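## Task

Set the metal door knob and the timer with a black round cap on the top of the work bench that only arm1 can reach. Set the grey steel power module and the espresso tamper with a black handle on the top of the two-door cabinet that only arm4 can reach. Each of the four must keep its current upright orientation and have its entire base supported by that top. The attempt fails if any of them ends up resting, unheld, on the floor or on a lower shelf. Nothing may count as placed if it stays there only because a robot holds it. At the end every gripper must have released and every arm must be moved away.

## Robot and tools

Setup: four identical i2rt Big YAM arms named arm1, arm2, arm3 and arm4. Each has six joints, a two-finger gripper and a wrist camera (arm1_cam_wrist ... arm4_cam_wrist). Two fixed room cameras, room_a and room_b, view the whole scene. Reach is about 1.0 m from the joint1 axis. Objects may occasionally be nudged by an outside disturbance.

Frame: one shared scene frame, origin on the floor, +z up, units metres. The hand point is midway between the fingertips; the hand z axis runs along the fingers and the fingers close along its y axis. Robot foot poses are not printed. With joints 1 and 6 at 0 and the hand level and forward, the wrist camera sits above the hand looking toward the fingertips.

execute_actions: argument actions is a list holding one action or nothing. An action is an object keyed by arm name; each arm has a joints object. Only the arms and joints you include get new targets. All values are absolute targets (not offsets), in radians for joints and metres for the gripper:
- joint1_rad, -2.879 to 2.879 (tolerance 0.045): rotates the whole arm about its base; positive is counter-clockwise seen from above; 0 points the arm the way its foot faces.
- joint2_rad, 0 to 3.141 (0.14): shoulder; 0 has the upper arm pointing back and roughly level, increasing raises it and then brings it forward.
- joint3_rad, 0 to 3.019 (0.09): elbow; 0 is fully folded, increasing opens it.
- joint4_rad, -1.692 to 1.57 (0.055): hand pitch; positive tips the fingers up.
- joint5_rad, -1.57 to 1.57 (0.03): hand side swing; positive toward the arm's right.
- joint6_rad, -2.094 to 2.094 (0.035): hand roll; positive is clockwise viewed from behind the hand.
- gripper_m, 0 to 0.093 (0.003): fingertip gap; each pad presses with roughly 50 to 62 N at most, sometimes less.
Motions in one action start at once but may end at different moments, and joints move at different speeds, so the hand can sweep a wide path. An unknown key or out-of-range value rejects the whole call and nothing moves. Optional cameras lists which images to return (names above, or "all"; omitted or null means all, [] means none). The pictures line gives the image order. An empty actions list just reports state and images.

wait: seconds from 0 to 10; commands nothing, returns the same as an empty action.

zoom_image: camera plus region [x0, y0, x1, y1] in pixels of that camera's latest full image, top-left origin, at most 504 by 504.

finished_scene: scene number; ends the scene irreversibly, and its result reports success and gives the next task. Only call it once every object is placed and stable, grippers open and arms clear. Replying with no tool call ends everything.

Result lines: joint_positions give current angles and gripper gap. joint_status tells how each commanded motion ended: reached; off_target (resting away from the target and possibly still pushing); contact_stop or time_out (target dropped, joint holds where it stopped, though a timed-out joint may keep a target within 0.375, 0.375, 0.113, 0.225, 0.075, 0.3 rad for joints 1-6 of its position and keep pushing); not_followed (a self- and inter-arm collision check refused that arm's joint targets, usually with a cause line; the gripper part still runs, and refused targets may be retried on later actions). on_its_own lists what the call did not command; held at is the target held, not the position. Sending a joint its reported position relieves a push. Tiny target changes may not move a joint, and a joint bearing a load sags. Joint torques are raw drive outputs with per-arm offset, scale and noise, nonzero even in free air, so they are only a rough contact hint. If a result reports a stop, later movement calls in that same reply are skipped.

Calibration: each camera's intrinsics K, distortion D and T_world_to_cam (scene to camera, metres) are listed; wrist cameras are fisheye 504x504, room cameras pinhole+radial 896x504. Expect small errors (about 2 degrees and a centimetre for room cameras); wrist camera poses follow reported joint angles and inherit their errors.

Hazards: arms keep pushing after touching something and can push hard. Two robots pressing hard on each other ends the run; hard hits also risk it. The collision check can be late and ignores fingers, gripper housings and wrist cameras. Sustained pushing or holding heats motors; MOTOR HOT appears from 85 °C, and at 100 °C the arm and gripper go limp (OVER-TEMPERATURE FAULT, joints report limit_stop_at_motor_heat; resend targets after cooling). Heat partly carries into the next scene. While you think, robots hold the last command. Avoid drops, slips, slams and objects tipping or falling; place pieces upright, release, then retract.

Each tool is called after "Call:" as name(argument=value, ...) on one line, values as JSON.

## Session

Call:
execute_actions(actions=[])

Scene clock: 0.00 s.
Joint torques (N m, as the arm reports them, + toward a larger angle): no reading
Motor temperatures (°C, as the motors report them): arm1=[27 26 27 25 24 23] | arm2=[23 26 26 27 25 23] | arm3=[26 27 27 24 22 26] | arm4=[26 26 26 25 25 25]
arm1.joint_positions: joint1_rad=+0.539 joint2_rad=+0.331 joint3_rad=+1.464 joint4_rad=-1.242 joint5_rad=-0.199 joint6_rad=+0.423 gripper_m=+0.095
arm1.joint_status: not commanded
arm1.hand: x=+0.9314 y=-1.2476 z=+1.5054 quat_wxyz=(-0.408, -0.728, -0.155, +0.529) (m; scene frame)
arm2.joint_positions: joint1_rad=+0.746 joint2_rad=+0.582 joint3_rad=+1.550 joint4_rad=-1.324 joint5_rad=-0.090 joint6_rad=-0.681 gripper_m=+0.095
arm2.joint_status: not commanded
arm2.hand: x=+0.7472 y=-0.1258 z=+1.5420 quat_wxyz=(-0.216, -0.407, -0.713, +0.529) (m; scene frame)
arm3.joint_positions: joint1_rad=-0.424 joint2_rad=+0.348 joint3_rad=+1.578 joint4_rad=-1.275 joint5_rad=-0.044 joint6_rad=-0.191 gripper_m=+0.094
arm3.joint_status: not commanded
arm3.hand: x=-0.2873 y=+0.6608 z=+1.6095 quat_wxyz=(-0.303, -0.585, -0.423, +0.622) (m; scene frame)
arm4.joint_positions: joint1_rad=+0.004 joint2_rad=+0.496 joint3_rad=+1.559 joint4_rad=-1.398 joint5_rad=+0.253 joint6_rad=-0.682 gripper_m=+0.094
arm4.joint_status: not commanded
arm4.hand: x=-1.4758 y=+0.5371 z=+1.5519 quat_wxyz=(-0.533, +0.747, -0.326, -0.229) (m; scene frame)
pictures: arm1_cam_wrist, arm2_cam_wrist, arm3_cam_wrist, arm4_cam_wrist, room_a, room_b
camera_calibration (this result's frames):
arm1_cam_wrist: T_world_to_cam=[[-0.654745, 0.62605, -0.42352, 2.02585], [0.694624, 0.277467, -0.663709, 0.704077], [-0.298002, -0.728748, -0.61654, 0.418512], [0, 0, 0, 1]] pos_world=[0.962062, -1.15865, 1.58332]
arm2_cam_wrist: T_world_to_cam=[[-0.803542, -0.113878, 0.584253, -0.313856], [-0.401645, 0.82814, -0.390981, 1.01205], [-0.439319, -0.548832, -0.711184, 1.47854], [0, 0, 0, 1]] pos_world=[0.803841, -0.0623934, 1.63058]
arm3_cam_wrist: T_world_to_cam=[[-0.874707, 0.452495, 0.173595, -0.8279], [0.162295, 0.610983, -0.774829, 0.894598], [-0.45667, -0.649575, -0.607869, 1.40227], [0, 0, 0, 1]] pos_world=[-0.228983, 0.738919, 1.68928]
arm4_cam_wrist: T_world_to_cam=[[0.72668, 0.23143, 0.64682, -0.0529308], [0.555522, -0.751866, -0.355095, 1.77741], [0.404142, 0.617364, -0.67493, 1.43467], [0, 0, 0, 1]] pos_world=[-1.52874, 0.462915, 1.63369]
Images, in order (width x height): arm1_cam_wrist 504x504, arm2_cam_wrist 504x504, arm3_cam_wrist 504x504, arm4_cam_wrist 504x504, room_a 896x504, room_b 896x504.

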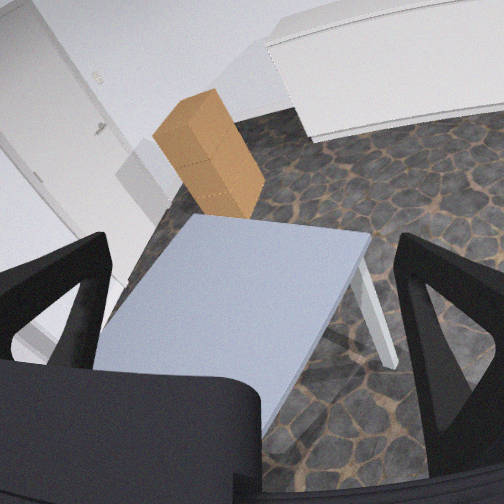

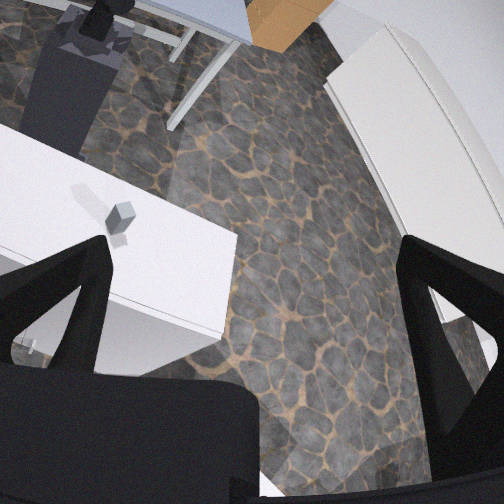

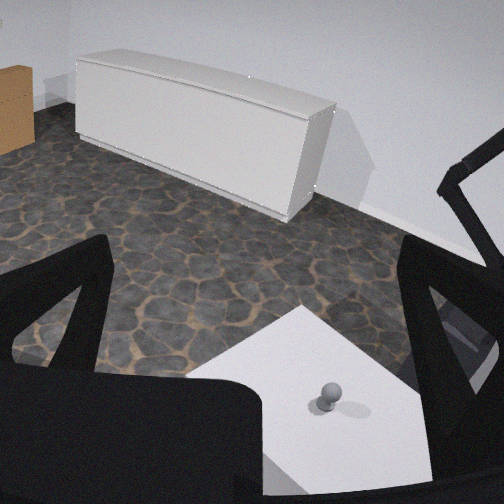

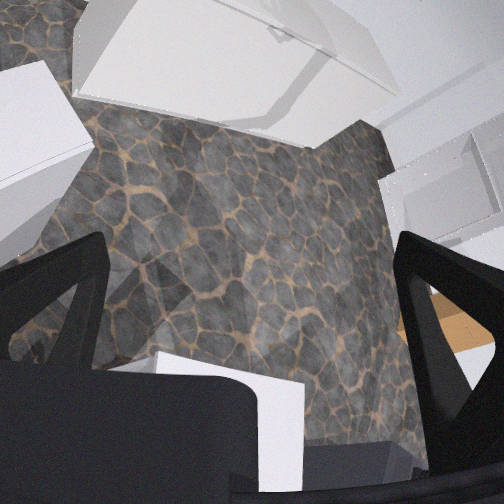

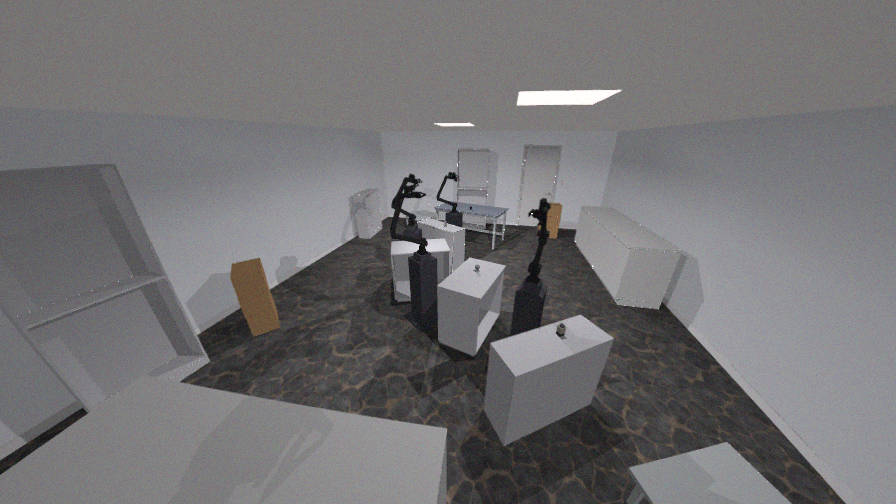

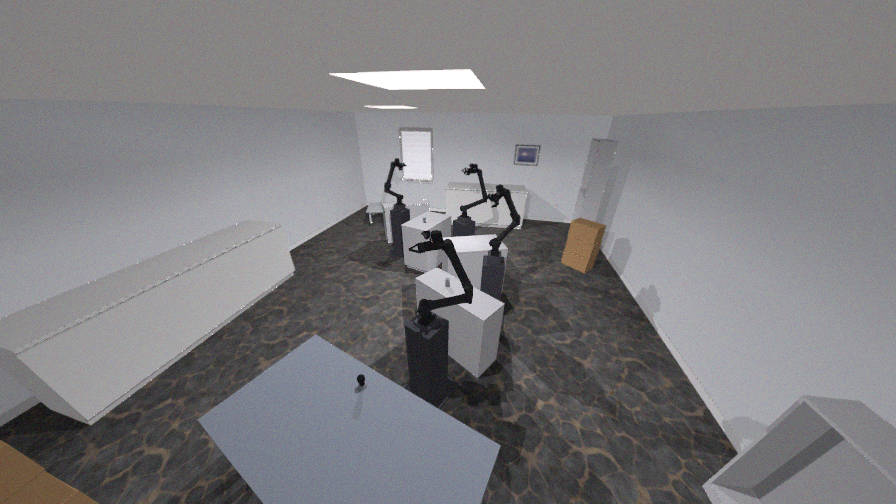

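Call:
execute_actions(actions=[{"arm1":{"joints":{"joint1_rad":1.52,"joint2_rad":2.017,"joint3_rad":1.81,"joint4_rad":-1.346,"joint5_rad":0,"joint6_rad":0}},"arm2":{"joints":{"joint1_rad":0.83,"joint2_rad":2.17,"joint3_rad":1.96,"joint4_rad":-1.331,"joint5_rad":0,"joint6_rad":0}},"arm3":{"joints":{"joint1_rad":-0.946,"joint2_rad":2.13,"joint3_rad":1.86,"joint4_rad":-1.26,"joint5_rad":0,"joint6_rad":0}},"arm4":{"joints":{"joint1_rad":0.66,"joint2_rad":1.99,"joint3_rad":1.471,"joint4_rad":-1.05,"joint5_rad":0,"joint6_rad":0}}}])

Scene clock: 2.90 s.
Joint torques (N m, as the arm reports them, + toward a larger angle): arm1=[ -0.52 -17.54   8.78  -0.39  -0.1   -0.13] | arm2=[  1.91 -25.38   9.94   0.19   0.19   0.08] | arm3=[ -0.07 -16.23  10.54   0.7   -0.03   0.14] | arm4=[  0.29 -21.06   9.69   0.61  -0.1   -0.04]
Motor temperatures (°C, as the motors report them): arm1=[27 27 28 25 24 23] | arm2=[23 26 28 27 25 23] | arm3=[26 27 28 24 22 26] | arm4=[26 27 26 25 25 25]
arm1.joint_positions: joint1_rad=+1.530 joint2_rad=+1.996 joint3_rad=+1.801 joint4_rad=-1.334 joint5_rad=+0.000 joint6_rad=+0.007 gripper_m=+0.095
arm1.joint_status: all done
arm1.hand: x=+1.0354 y=-1.7900 z=+0.9979 quat_wxyz=(-0.017, -0.678, -0.734, +0.014) (m; scene frame)
arm2.joint_positions: joint1_rad=+0.818 joint2_rad=+2.172 joint3_rad=+1.941 joint4_rad=-1.324 joint5_rad=-0.003 joint6_rad=-0.010 gripper_m=+0.095
arm2.joint_status: all done
arm2.hand: x=+0.6659 y=-0.5965 z=+0.9882 quat_wxyz=(+0.000, -0.755, -0.656, +0.010) (m; scene frame)
arm3.joint_positions: joint1_rad=-0.936 joint2_rad=+2.127 joint3_rad=+1.829 joint4_rad=-1.256 joint5_rad=-0.002 joint6_rad=-0.009 gripper_m=+0.094
arm3.joint_status: all done
arm3.hand: x=-0.8159 y=+0.3883 z=+0.9907 quat_wxyz=(-0.009, -0.965, -0.263, +0.003) (m; scene frame)
arm4.joint_positions: joint1_rad=+0.667 joint2_rad=+1.987 joint3_rad=+1.462 joint4_rad=-1.058 joint5_rad=+0.002 joint6_rad=-0.009 gripper_m=+0.094
arm4.joint_status: all done
arm4.hand: x=-1.9409 y=+0.7342 z=+0.9436 quat_wxyz=(+0.007, +0.949, -0.316, +0.001) (m; scene frame)
pictures: arm1_cam_wrist, arm2_cam_wrist, arm3_cam_wrist, arm4_cam_wrist, room_a, room_b
camera_calibration (this result's frames):
arm1_cam_wrist: T_world_to_cam=[[-0.996281, -0.0859698, 0.00572981, 0.869373], [-0.0686576, 0.832313, 0.550037, 1.01785], [-0.0520556, 0.547598, -0.835121, 1.98944], [0, 0, 0, 1]] pos_world=[1.03958, -1.86184, 1.09658]
arm2_cam_wrist: T_world_to_cam=[[-0.991351, 0.130605, 0.0128667, 0.726223], [0.11438, 0.811783, 0.572648, -0.152992], [0.0643458, 0.569167, -0.8197, 1.22937], [0, 0, 0, 1]] pos_world=[0.658337, -0.670369, 1.08598]
arm3_cam_wrist: T_world_to_cam=[[-0.509314, 0.860306, -0.021771, -0.726192], [0.699046, 0.428336, 0.572593, -0.158654], [0.50193, 0.27641, -0.819551, 1.23996], [0, 0, 0, 1]] pos_world=[-0.881329, 0.349966, 1.09125]
arm4_cam_wrist: T_world_to_cam=[[0.594816, 0.803482, -0.0247192, 0.590548], [0.653894, -0.465733, 0.596251, 1.05121], [0.467564, -0.370823, -0.802418, 2.05933], [0, 0, 0, 1]] pos_world=[-2.00152, 0.778738, 1.04025]
Images, in order (width x height): arm1_cam_wrist 504x504, arm2_cam_wrist 504x504, arm3_cam_wrist 504x504, arm4_cam_wrist 504x504, room_a 896x504, room_b 896x504.

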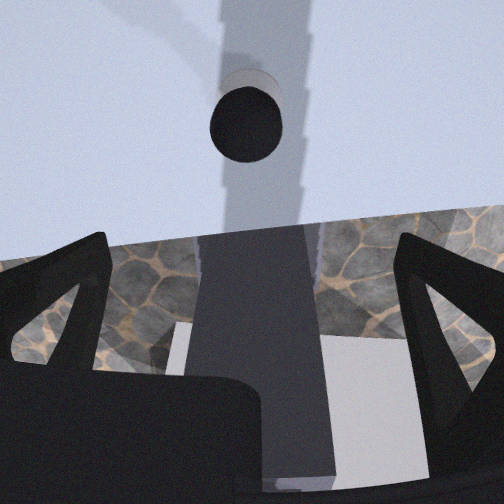

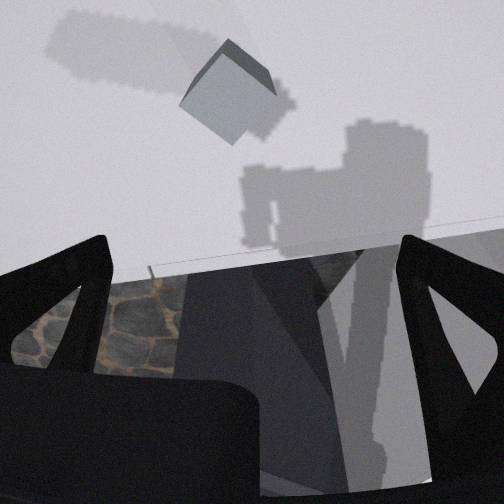

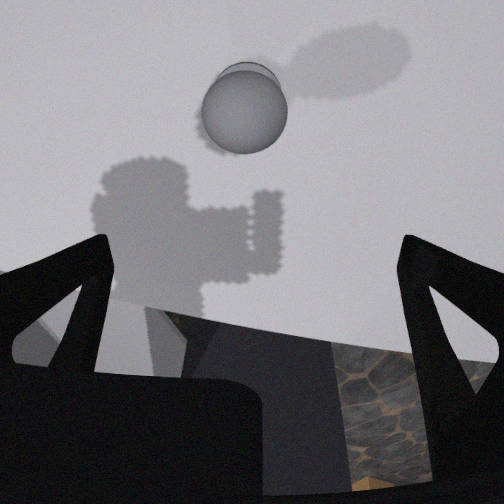

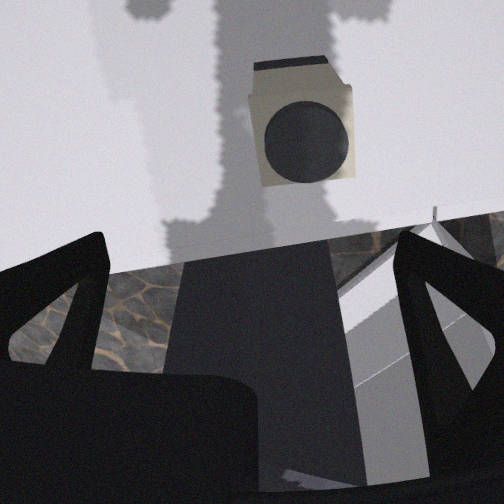

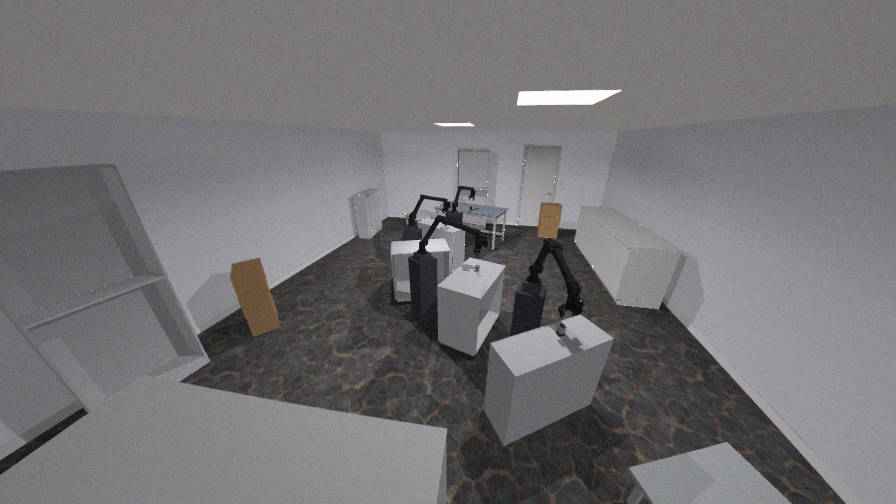

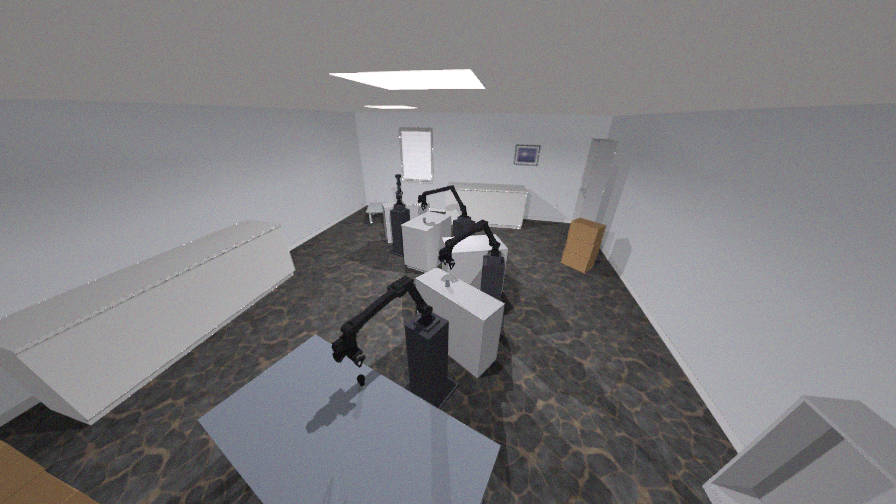

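Call:
execute_actions(actions=[{"arm1":{"joints":{"joint1_rad":1.55,"joint2_rad":2.185,"joint3_rad":1.675,"joint4_rad":-1.056}},"arm2":{"joints":{"joint1_rad":0.85,"joint2_rad":2.38,"joint3_rad":1.893,"joint4_rad":-1.065,"joint6_rad":0.68}},"arm3":{"joints":{"joint1_rad":-0.915,"joint2_rad":2.325,"joint3_rad":1.77,"joint4_rad":-0.985}},"arm4":{"joints":{"joint1_rad":0.62,"joint2_rad":2.18,"joint3_rad":1.435,"joint4_rad":-0.805,"joint6_rad":-0.11}}}], cameras=["arm1_cam_wrist","arm2_cam_wrist","arm3_cam_wrist","arm4_cam_wrist"])

Scene clock: 5.13 s.
Joint torques (N m, as the arm reports them, + toward a larger angle): arm1=[  1.65 -21.89   7.76   0.34  -0.11  -0.13] | arm2=[  1.96 -25.94   8.52   1.12   0.26   0.08] | arm3=[  1.89 -19.84   9.08   1.23  -0.01   0.16] | arm4=[  1.13 -22.18   8.45   0.92  -0.11  -0.21]
Motor temperatures (°C, as the motors report them): arm1=[27 28 29 25 24 23] | arm2=[23 27 28 27 25 23] | arm3=[26 28 29 24 22 26] | arm4=[26 27 27 25 25 25]
arm1.joint_positions: joint1_rad=+1.534 joint2_rad=+2.198 joint3_rad=+1.667 joint4_rad=-1.068 joint5_rad=+0.000 joint6_rad=+0.007 gripper_m=+0.095
arm1.joint_status: all done
arm1.hand: x=+1.0376 y=-1.7870 z=+0.8279 quat_wxyz=(+0.009, -0.677, -0.736, -0.009) (m; scene frame)
arm2.joint_positions: joint1_rad=+0.840 joint2_rad=+2.376 joint3_rad=+1.883 joint4_rad=-1.079 joint5_rad=-0.003 joint6_rad=+0.670 gripper_m=+0.095
arm2.joint_status: all done
arm2.hand: x=+0.6766 y=-0.6083 z=+0.8340 quat_wxyz=(+0.004, -0.926, -0.377, +0.005) (m; scene frame)
arm3.joint_positions: joint1_rad=-0.926 joint2_rad=+2.358 joint3_rad=+1.744 joint4_rad=-0.996 joint5_rad=-0.002 joint6_rad=-0.009 gripper_m=+0.094
arm3.joint_status: all done
arm3.hand: x=-0.8029 y=+0.3854 z=+0.8163 quat_wxyz=(-0.002, -0.963, -0.268, -0.025) (m; scene frame)
arm4.joint_positions: joint1_rad=+0.617 joint2_rad=+2.179 joint3_rad=+1.424 joint4_rad=-0.821 joint5_rad=+0.002 joint6_rad=-0.101 gripper_m=+0.094
arm4.joint_status: all done
arm4.hand: x=-1.9298 y=+0.7593 z=+0.8259 quat_wxyz=(+0.006, +0.955, -0.296, -0.003) (m; scene frame)
pictures: arm1_cam_wrist, arm2_cam_wrist, arm3_cam_wrist, arm4_cam_wrist
camera_calibration (this result's frames):
arm1_cam_wrist: T_world_to_cam=[[-0.995933, -0.0899169, 0.00576749, 0.865337], [-0.0679523, 0.791601, 0.607249, 0.988121], [-0.0591674, 0.604387, -0.794491, 1.9211], [0, 0, 0, 1]] pos_world=[1.04263, -1.86548, 0.92127]
arm2_cam_wrist: T_world_to_cam=[[-0.704677, 0.709435, 0.0114906, 0.899708], [0.583033, 0.569741, 0.579196, -0.526142], [0.404355, 0.414845, -0.815107, 0.781234], [0, 0, 0, 1]] pos_world=[0.624865, -0.662611, 0.931191]
arm3_cam_wrist: T_world_to_cam=[[-0.517747, 0.855238, -0.0224758, -0.725079], [0.664962, 0.418809, 0.618405, -0.127661], [0.538297, 0.305232, -0.785538, 1.08164], [0, 0, 0, 1]] pos_world=[-0.87276, 0.34343, 0.912317]
arm4_cam_wrist: T_world_to_cam=[[0.560523, 0.827767, -0.0248216, 0.476362], [0.676625, -0.440484, 0.590044, 1.15561], [0.477485, -0.347528, -0.80699, 1.97417], [0, 0, 0, 1]] pos_world=[-1.99157, 0.800793, 0.923101]
Images, in order (width x height): arm1_cam_wrist 504x504, arm2_cam_wrist 504x504, arm3_cam_wrist 504x504, arm4_cam_wrist 504x504.

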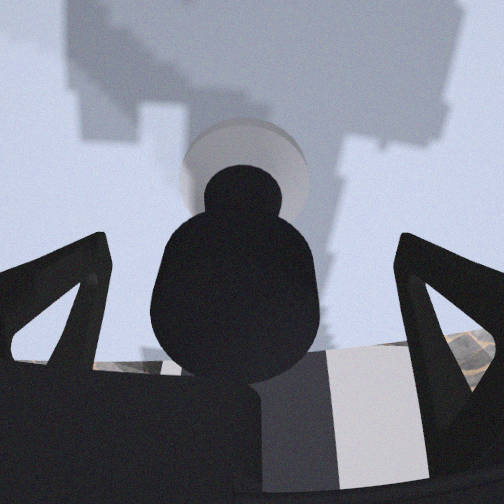

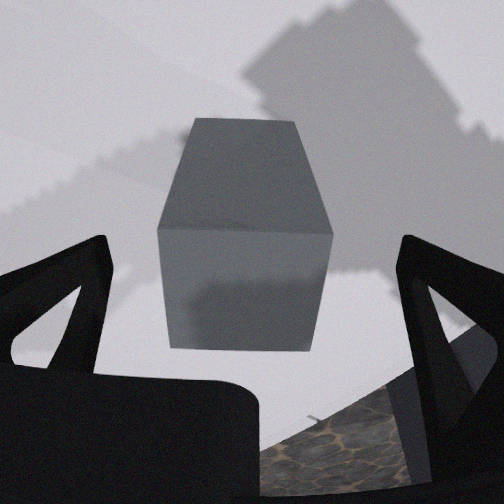

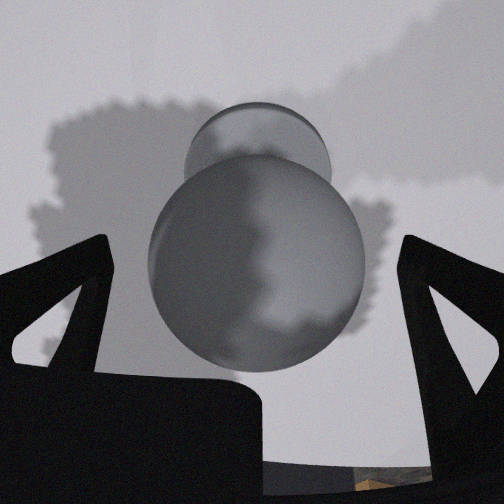

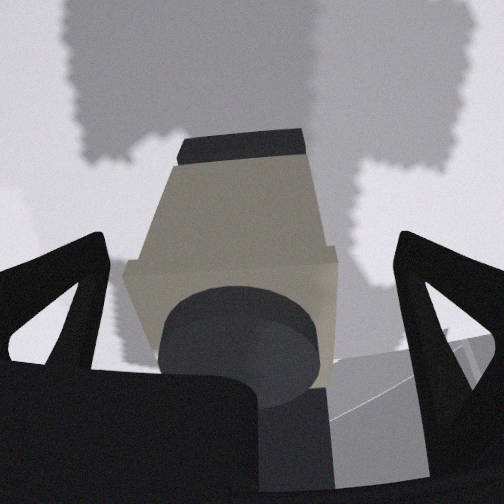

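Call:
execute_actions(actions=[{"arm1":{"joints":{"gripper_m":0.02}},"arm2":{"joints":{"joint2_rad":2.42,"joint4_rad":-1.03}},"arm3":{"joints":{"joint4_rad":-0.935}},"arm4":{"joints":{"gripper_m":0.025}}}], cameras=[])

Call:
execute_actions(actions=[{"arm2":{"joints":{"gripper_m":0.015}},"arm3":{"joints":{"gripper_m":0.025}}}], cameras=["arm1_cam_wrist","arm2_cam_wrist","arm3_cam_wrist","arm4_cam_wrist"])

Scene clock: 6.23 s.
Joint torques (N m, as the arm reports them, + toward a larger angle): arm1=[  1.48 -21.94   7.72   0.32  -0.15  -0.13] | arm2=[  1.83 -24.6    8.45   1.22   0.23   0.04] | arm3=[  1.77 -19.94   9.13   1.27  -0.02   0.15] | arm4=[  1.21 -22.24   8.48   0.89  -0.08  -0.21]
Motor temperatures (°C, as the motors report them): arm1=[27 28 29 25 24 23] | arm2=[23 27 28 27 25 23] | arm3=[26 29 29 24 22 26] | arm4=[26 28 27 25 25 25]
arm1.joint_positions: joint1_rad=+1.535 joint2_rad=+2.198 joint3_rad=+1.667 joint4_rad=-1.067 joint5_rad=+0.001 joint6_rad=+0.007 gripper_m=+0.045
arm1.joint_status: gripper_m off_target (ended at +0.045, target +0.020)
arm1.hand: x=+1.0386 y=-1.7872 z=+0.8279 quat_wxyz=(+0.009, -0.676, -0.736, -0.009) (m; scene frame)
arm2.joint_positions: joint1_rad=+0.840 joint2_rad=+2.400 joint3_rad=+1.883 joint4_rad=-1.045 joint5_rad=-0.003 joint6_rad=+0.670 gripper_m=+0.095
arm2.joint_status: all done
arm2.hand: x=+0.6760 y=-0.6111 z=+0.8177 quat_wxyz=(+0.000, -0.926, -0.377, +0.008) (m; scene frame)
arm3.joint_positions: joint1_rad=-0.926 joint2_rad=+2.358 joint3_rad=+1.744 joint4_rad=-0.947 joint5_rad=-0.002 joint6_rad=-0.009 gripper_m=+0.094
arm3.joint_status: all done
arm3.hand: x=-0.8133 y=+0.3792 z=+0.8160 quat_wxyz=(-0.008, -0.963, -0.268, -0.001) (m; scene frame)
arm4.joint_positions: joint1_rad=+0.617 joint2_rad=+2.179 joint3_rad=+1.424 joint4_rad=-0.821 joint5_rad=+0.001 joint6_rad=-0.102 gripper_m=+0.045
arm4.joint_status: gripper_m off_target (ended at +0.045, target +0.025)
arm4.hand: x=-1.9299 y=+0.7591 z=+0.8259 quat_wxyz=(+0.007, +0.955, -0.296, -0.003) (m; scene frame)
pictures: none
No camera images: the call's "cameras" was empty. Leave "cameras" out to get every camera's image.

Scene clock: 6.90 s.
Joint torques (N m, as the arm reports them, + toward a larger angle): arm1=[  1.47 -21.93   7.72   0.31  -0.14  -0.13] | arm2=[  1.46 -25.11   8.45   1.06   0.17   0.06] | arm3=[  1.87 -19.89   9.11   1.26  -0.05   0.16] | arm4=[  1.1  -22.17   8.48   0.91  -0.08  -0.2 ]
Motor temperatures (°C, as the motors report them): arm1=[27 29 29 25 24 23] | arm2=[23 28 29 27 25 23] | arm3=[26 29 29 24 22 26] | arm4=[26 28 27 25 25 25]
arm1.joint_positions: joint1_rad=+1.535 joint2_rad=+2.198 joint3_rad=+1.667 joint4_rad=-1.067 joint5_rad=+0.001 joint6_rad=+0.007 gripper_m=+0.045
arm1.joint_status: not commanded
arm1.hand: x=+1.0386 y=-1.7872 z=+0.8279 quat_wxyz=(+0.009, -0.676, -0.736, -0.009) (m; scene frame)
arm2.joint_positions: joint1_rad=+0.840 joint2_rad=+2.400 joint3_rad=+1.883 joint4_rad=-1.043 joint5_rad=-0.001 joint6_rad=+0.671 gripper_m=+0.040
arm2.joint_status: gripper_m off_target (ended at +0.040, target +0.015)
arm2.hand: x=+0.6758 y=-0.6114 z=+0.8177 quat_wxyz=(+0.000, -0.926, -0.377, +0.009) (m; scene frame)
arm3.joint_positions: joint1_rad=-0.926 joint2_rad=+2.358 joint3_rad=+1.744 joint4_rad=-0.946 joint5_rad=-0.002 joint6_rad=-0.009 gripper_m=+0.052
arm3.joint_status: gripper_m off_target (ended at +0.052, target +0.025)
arm3.hand: x=-0.8135 y=+0.3792 z=+0.8160 quat_wxyz=(-0.008, -0.963, -0.268, +0.000) (m; scene frame)
arm4.joint_positions: joint1_rad=+0.617 joint2_rad=+2.179 joint3_rad=+1.424 joint4_rad=-0.821 joint5_rad=+0.001 joint6_rad=-0.102 gripper_m=+0.045
arm4.joint_status: not commanded
arm4.hand: x=-1.9299 y=+0.7591 z=+0.8259 quat_wxyz=(+0.007, +0.955, -0.296, -0.003) (m; scene frame)
pictures: arm1_cam_wrist, arm2_cam_wrist, arm3_cam_wrist, arm4_cam_wrist
camera_calibration (this result's frames):
arm1_cam_wrist: T_world_to_cam=[[-0.995715, -0.0922147, 0.00690778, 0.86105], [-0.0691603, 0.792199, 0.606331, 0.991427], [-0.061385, 0.603256, -0.795182, 1.92212], [0, 0, 0, 1]] pos_world=[1.04392, -1.86554, 0.921357]
arm2_cam_wrist: T_world_to_cam=[[-0.703693, 0.71048, 0.00580894, 0.906124], [0.58524, 0.574975, 0.57175, -0.50663], [0.402877, 0.405736, -0.820408, 0.769377], [0, 0, 0, 1]] pos_world=[0.624169, -0.664647, 0.915604]
arm3_cam_wrist: T_world_to_cam=[[-0.517776, 0.855245, -0.0215419, -0.726068], [0.691288, 0.433084, 0.578411, -0.0692027], [0.504012, 0.284595, -0.815461, 1.09337], [0, 0, 0, 1]] pos_world=[-0.879175, 0.339768, 0.91599]
arm4_cam_wrist: T_world_to_cam=[[0.559872, 0.828172, -0.0259577, 0.475932], [0.677402, -0.439456, 0.589919, 1.15645], [0.477147, -0.347863, -0.807045, 1.97383], [0, 0, 0, 1]] pos_world=[-1.99165, 0.80068, 0.923113]
Images, in order (width x height): arm1_cam_wrist 504x504, arm2_cam_wrist 504x504, arm3_cam_wrist 504x504, arm4_cam_wrist 504x504.

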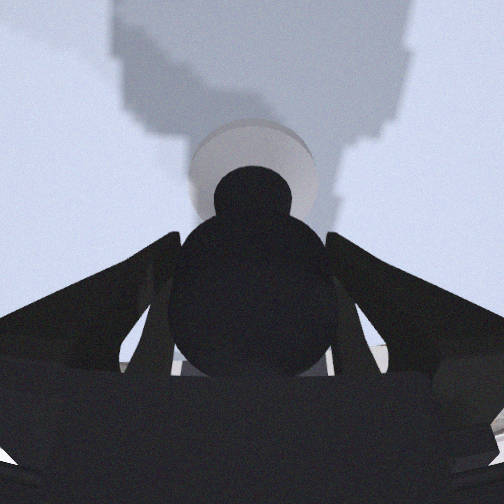

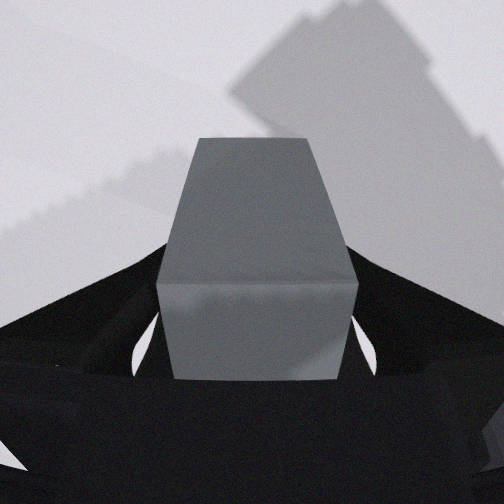

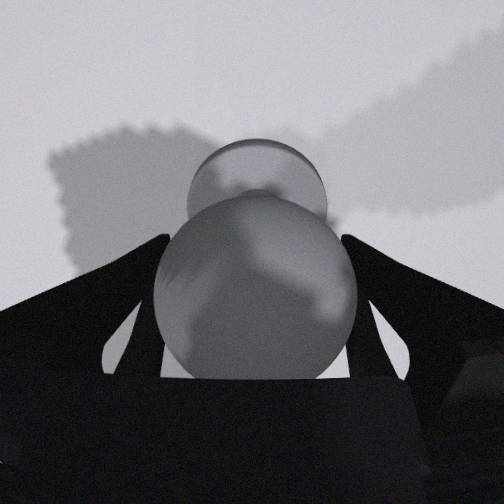

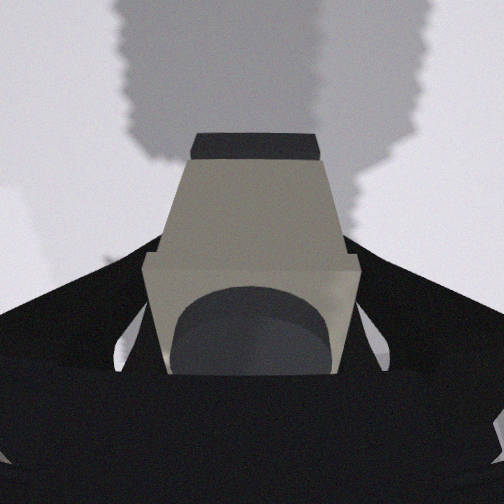

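Call:
execute_actions(actions=[{"arm1":{"joints":{"joint2_rad":1.75,"joint4_rad":-1.49}},"arm2":{"joints":{"joint2_rad":1.6,"joint3_rad":1.5,"joint4_rad":-1.47}},"arm3":{"joints":{"joint2_rad":1.6,"joint3_rad":1.4,"joint4_rad":-1.37}},"arm4":{"joints":{"joint2_rad":1.6,"joint4_rad":-1.4}}}], cameras=["room_a","room_b"])

Call:
zoom_image(camera="room_a", region=[370,180,540,310])

Call:
zoom_image(camera="room_b", region=[380,180,540,330])

Scene clock: 8.97 s.
Joint torques (N m, as the arm reports them, + toward a larger angle): arm1=[  1.46 -15.94   9.14  -0.32  -0.14  -0.13] | arm2=[  1.67 -16.87   8.6   -0.03   0.2    0.07] | arm3=[ 1.72 -9.72  9.24  0.52 -0.03  0.16] | arm4=[  1.17 -14.95  10.9   -0.24  -0.07  -0.2 ]
Motor temperatures (°C, as the motors report them): arm1=[27 29 30 25 24 23] | arm2=[23 28 29 27 25 23] | arm3=[26 29 30 24 22 26] | arm4=[26 28 28 25 25 25]
arm1.joint_positions: joint1_rad=+1.535 joint2_rad=+1.753 joint3_rad=+1.660 joint4_rad=-1.482 joint5_rad=+0.001 joint6_rad=+0.007 gripper_m=+0.045
arm1.joint_status: all done
arm1.hand: x=+1.0303 y=-1.7016 z=+1.0790 quat_wxyz=(+0.000, -0.676, -0.737, -0.001) (m; scene frame)
arm2.joint_positions: joint1_rad=+0.840 joint2_rad=+1.608 joint3_rad=+1.503 joint4_rad=-1.460 joint5_rad=-0.001 joint6_rad=+0.671 gripper_m=+0.040
arm2.joint_status: all done
arm2.hand: x=+0.7058 y=-0.4179 z=+1.1375 quat_wxyz=(+0.001, -0.926, -0.377, +0.008) (m; scene frame)
arm3.joint_positions: joint1_rad=-0.926 joint2_rad=+1.595 joint3_rad=+1.389 joint4_rad=-1.362 joint5_rad=-0.002 joint6_rad=-0.009 gripper_m=+0.052
arm3.joint_status: all done
arm3.hand: x=-0.6631 y=+0.4729 z=+1.1170 quat_wxyz=(-0.007, -0.963, -0.268, -0.004) (m; scene frame)
arm4.joint_positions: joint1_rad=+0.617 joint2_rad=+1.598 joint3_rad=+1.423 joint4_rad=-1.385 joint5_rad=+0.001 joint6_rad=-0.102 gripper_m=+0.045
arm4.joint_status: all done
arm4.hand: x=-1.8555 y=+0.7025 z=+1.1258 quat_wxyz=(+0.003, +0.955, -0.296, -0.011) (m; scene frame)
pictures: room_a, room_b
Images, in order (width x height): room_a 896x504, room_b 896x504.

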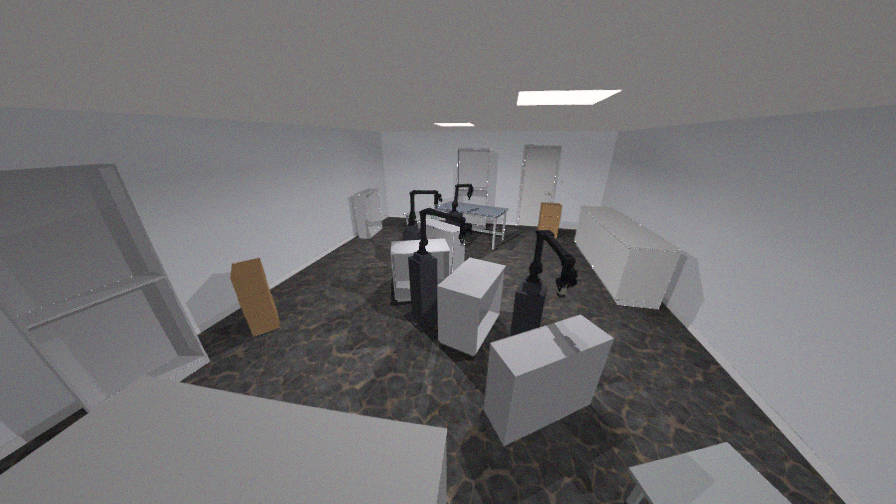

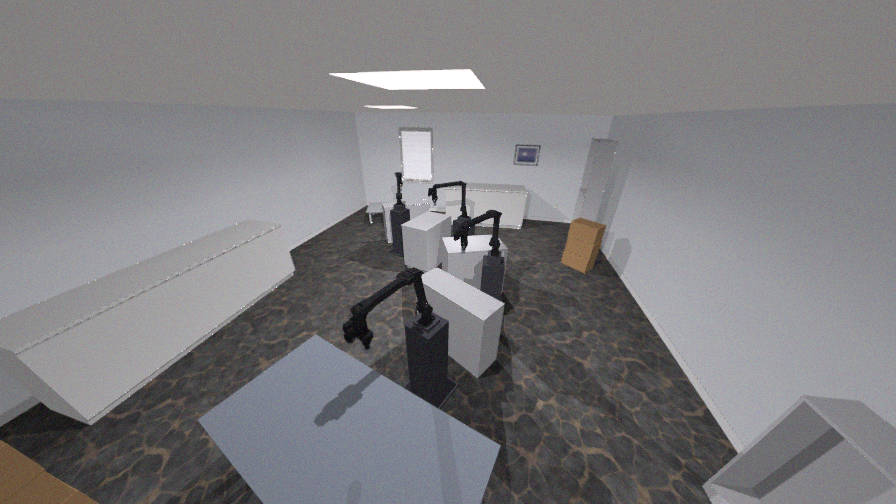

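Region (370, 180, 540, 310) of room_a's 896x504 image, scaled by 2.965, with more detail than that image has; it fills the top 385 rows of this view, and the rest is white.

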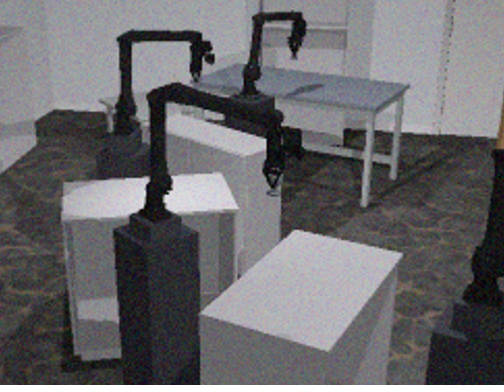

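Region (380, 180, 540, 330) of room_b's 896x504 image, scaled by 3.150, with more detail than that image has; it fills the top 472 rows of this view, and the rest is white.

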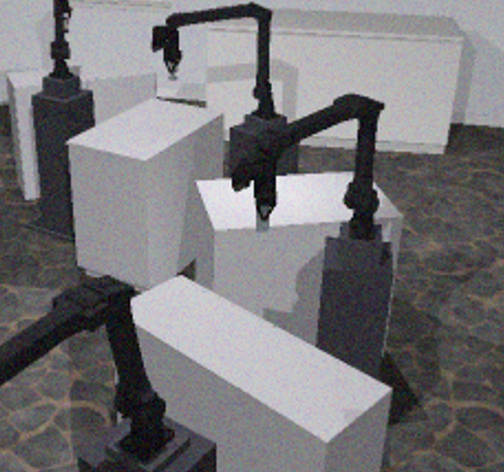

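Call:
execute_actions(actions=[{"arm1":{"joints":{"joint1_rad":-1.203}},"arm2":{"joints":{"joint1_rad":-1.403,"joint6_rad":0}},"arm3":{"joints":{"joint1_rad":0.784}},"arm4":{"joints":{"joint1_rad":-1.847,"joint6_rad":0}}}])

Scene clock: 11.97 s.
Joint torques (N m, as the arm reports them, + toward a larger angle): arm1=[  0.66 -16.26   9.17  -0.34  -0.21  -0.11] | arm2=[  2.43 -16.88   8.63  -0.06  -0.02  -0.09] | arm3=[  0.1  -10.23   9.2    0.52  -0.03   0.15] | arm4=[  0.91 -16.65  11.03  -0.27  -0.01  -0.05]
Motor temperatures (°C, as the motors report them): arm1=[27 30 31 25 24 23] | arm2=[24 28 29 27 25 23] | arm3=[26 29 31 24 22 26] | arm4=[26 28 28 25 25 25]
arm1.joint_positions: joint1_rad=-1.210 joint2_rad=+1.755 joint3_rad=+1.660 joint4_rad=-1.482 joint5_rad=+0.003 joint6_rad=+0.005 gripper_m=+0.045
arm1.joint_status: all done
arm1.hand: x=+0.7306 y=-0.6932 z=+1.0748 quat_wxyz=(-0.001, -0.856, +0.517, -0.005) (m; scene frame)
arm2.joint_positions: joint1_rad=-1.406 joint2_rad=+1.609 joint3_rad=+1.503 joint4_rad=-1.460 joint5_rad=+0.001 joint6_rad=+0.010 gripper_m=+0.040
arm2.joint_status: all done
arm2.hand: x=+0.4307 y=+0.4125 z=+1.1441 quat_wxyz=(+0.000, -0.919, +0.395, +0.010) (m; scene frame)
arm3.joint_positions: joint1_rad=+0.788 joint2_rad=+1.607 joint3_rad=+1.389 joint4_rad=-1.362 joint5_rad=-0.002 joint6_rad=-0.008 gripper_m=+0.052
arm3.joint_status: all done
arm3.hand: x=+0.0414 y=+0.3439 z=+1.1222 quat_wxyz=(-0.004, -0.429, -0.903, -0.002) (m; scene frame)
arm4.joint_positions: joint1_rad=-1.854 joint2_rad=+1.601 joint3_rad=+1.423 joint4_rad=-1.385 joint5_rad=+0.000 joint6_rad=-0.008 gripper_m=+0.046
arm4.joint_status: all done
arm4.hand: x=-1.0113 y=+0.3772 z=+1.1150 quat_wxyz=(+0.003, -0.012, -1.000, +0.005) (m; scene frame)
pictures: arm1_cam_wrist, arm2_cam_wrist, arm3_cam_wrist, arm4_cam_wrist, room_a, room_b
camera_calibration (this result's frames):
arm1_cam_wrist: T_world_to_cam=[[0.881973, 0.47116, 0.0114371, -0.332701], [0.372908, -0.712482, 0.594398, -1.39942], [0.288206, -0.519979, -0.804089, 0.415146], [0, 0, 0, 1]] pos_world=[0.695642, -0.624439, 1.16943]
arm2_cam_wrist: T_world_to_cam=[[0.719611, 0.694324, -0.00860053, -0.585586], [0.574276, -0.588137, 0.569476, -0.651462], [0.390342, -0.41474, -0.821963, 1.06609], [0, 0, 0, 1]] pos_world=[0.379374, 0.465586, 1.24224]
arm3_cam_wrist: T_world_to_cam=[[-0.7734, -0.633802, -0.0120975, 0.26538], [-0.523319, 0.62758, 0.576438, -0.836362], [-0.357755, 0.452148, -0.817052, 0.902054], [0, 0, 0, 1]] pos_world=[0.0902757, 0.285221, 1.22235]
arm4_cam_wrist: T_world_to_cam=[[-0.0179817, -0.999837, -0.00184925, 0.36368], [-0.802684, 0.0133332, 0.596255, -1.47887], [-0.596133, 0.012206, -0.802793, 0.410019], [0, 0, 0, 1]] pos_world=[-0.936099, 0.378334, 1.21162]
Images, in order (width x height): arm1_cam_wrist 504x504, arm2_cam_wrist 504x504, arm3_cam_wrist 504x504, arm4_cam_wrist 504x504, room_a 896x504, room_b 896x504.

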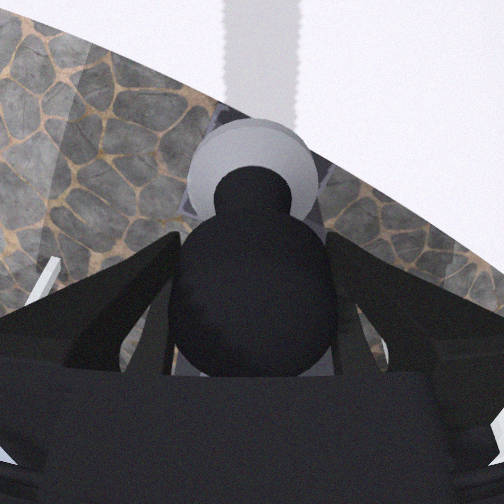

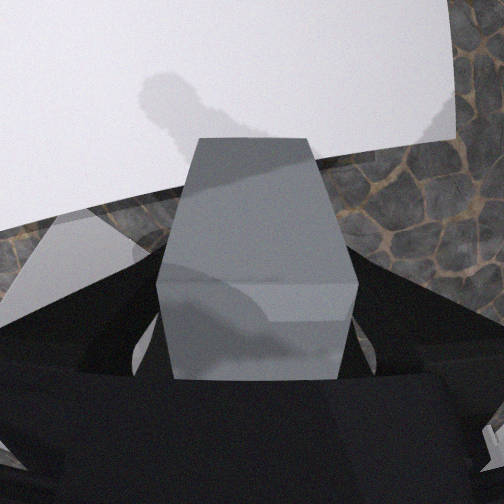

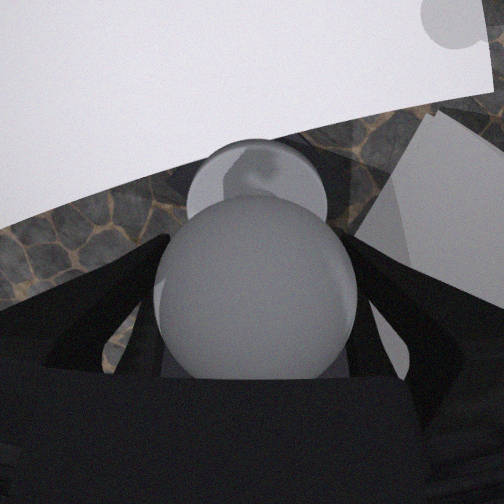

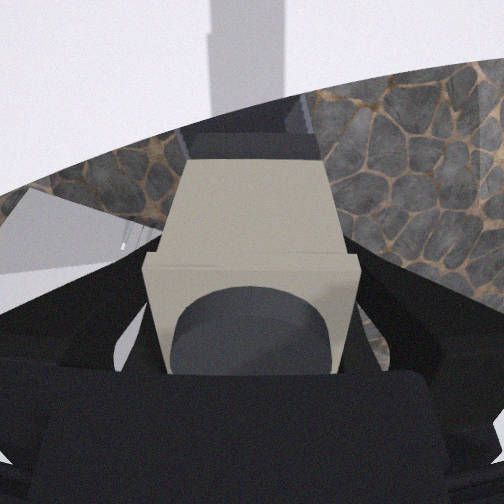

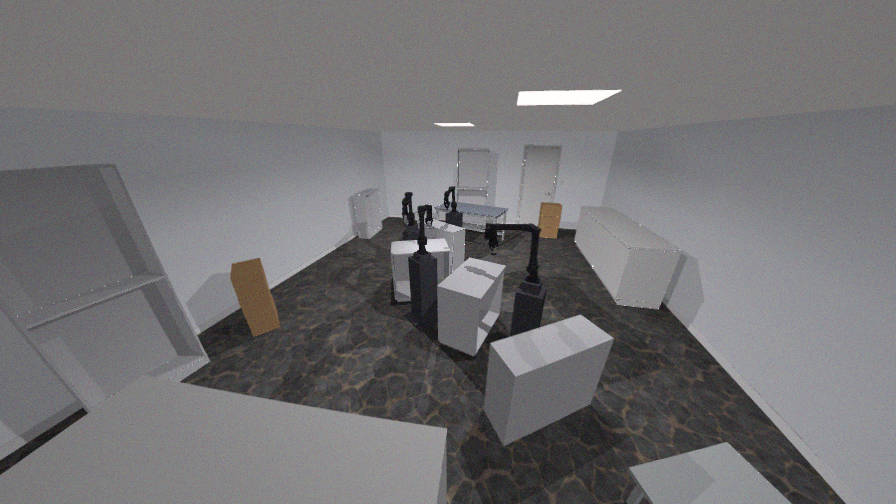

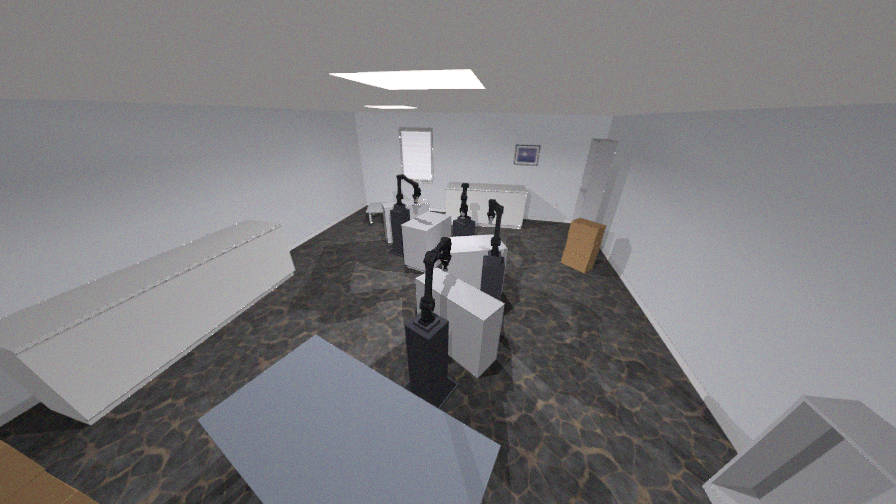

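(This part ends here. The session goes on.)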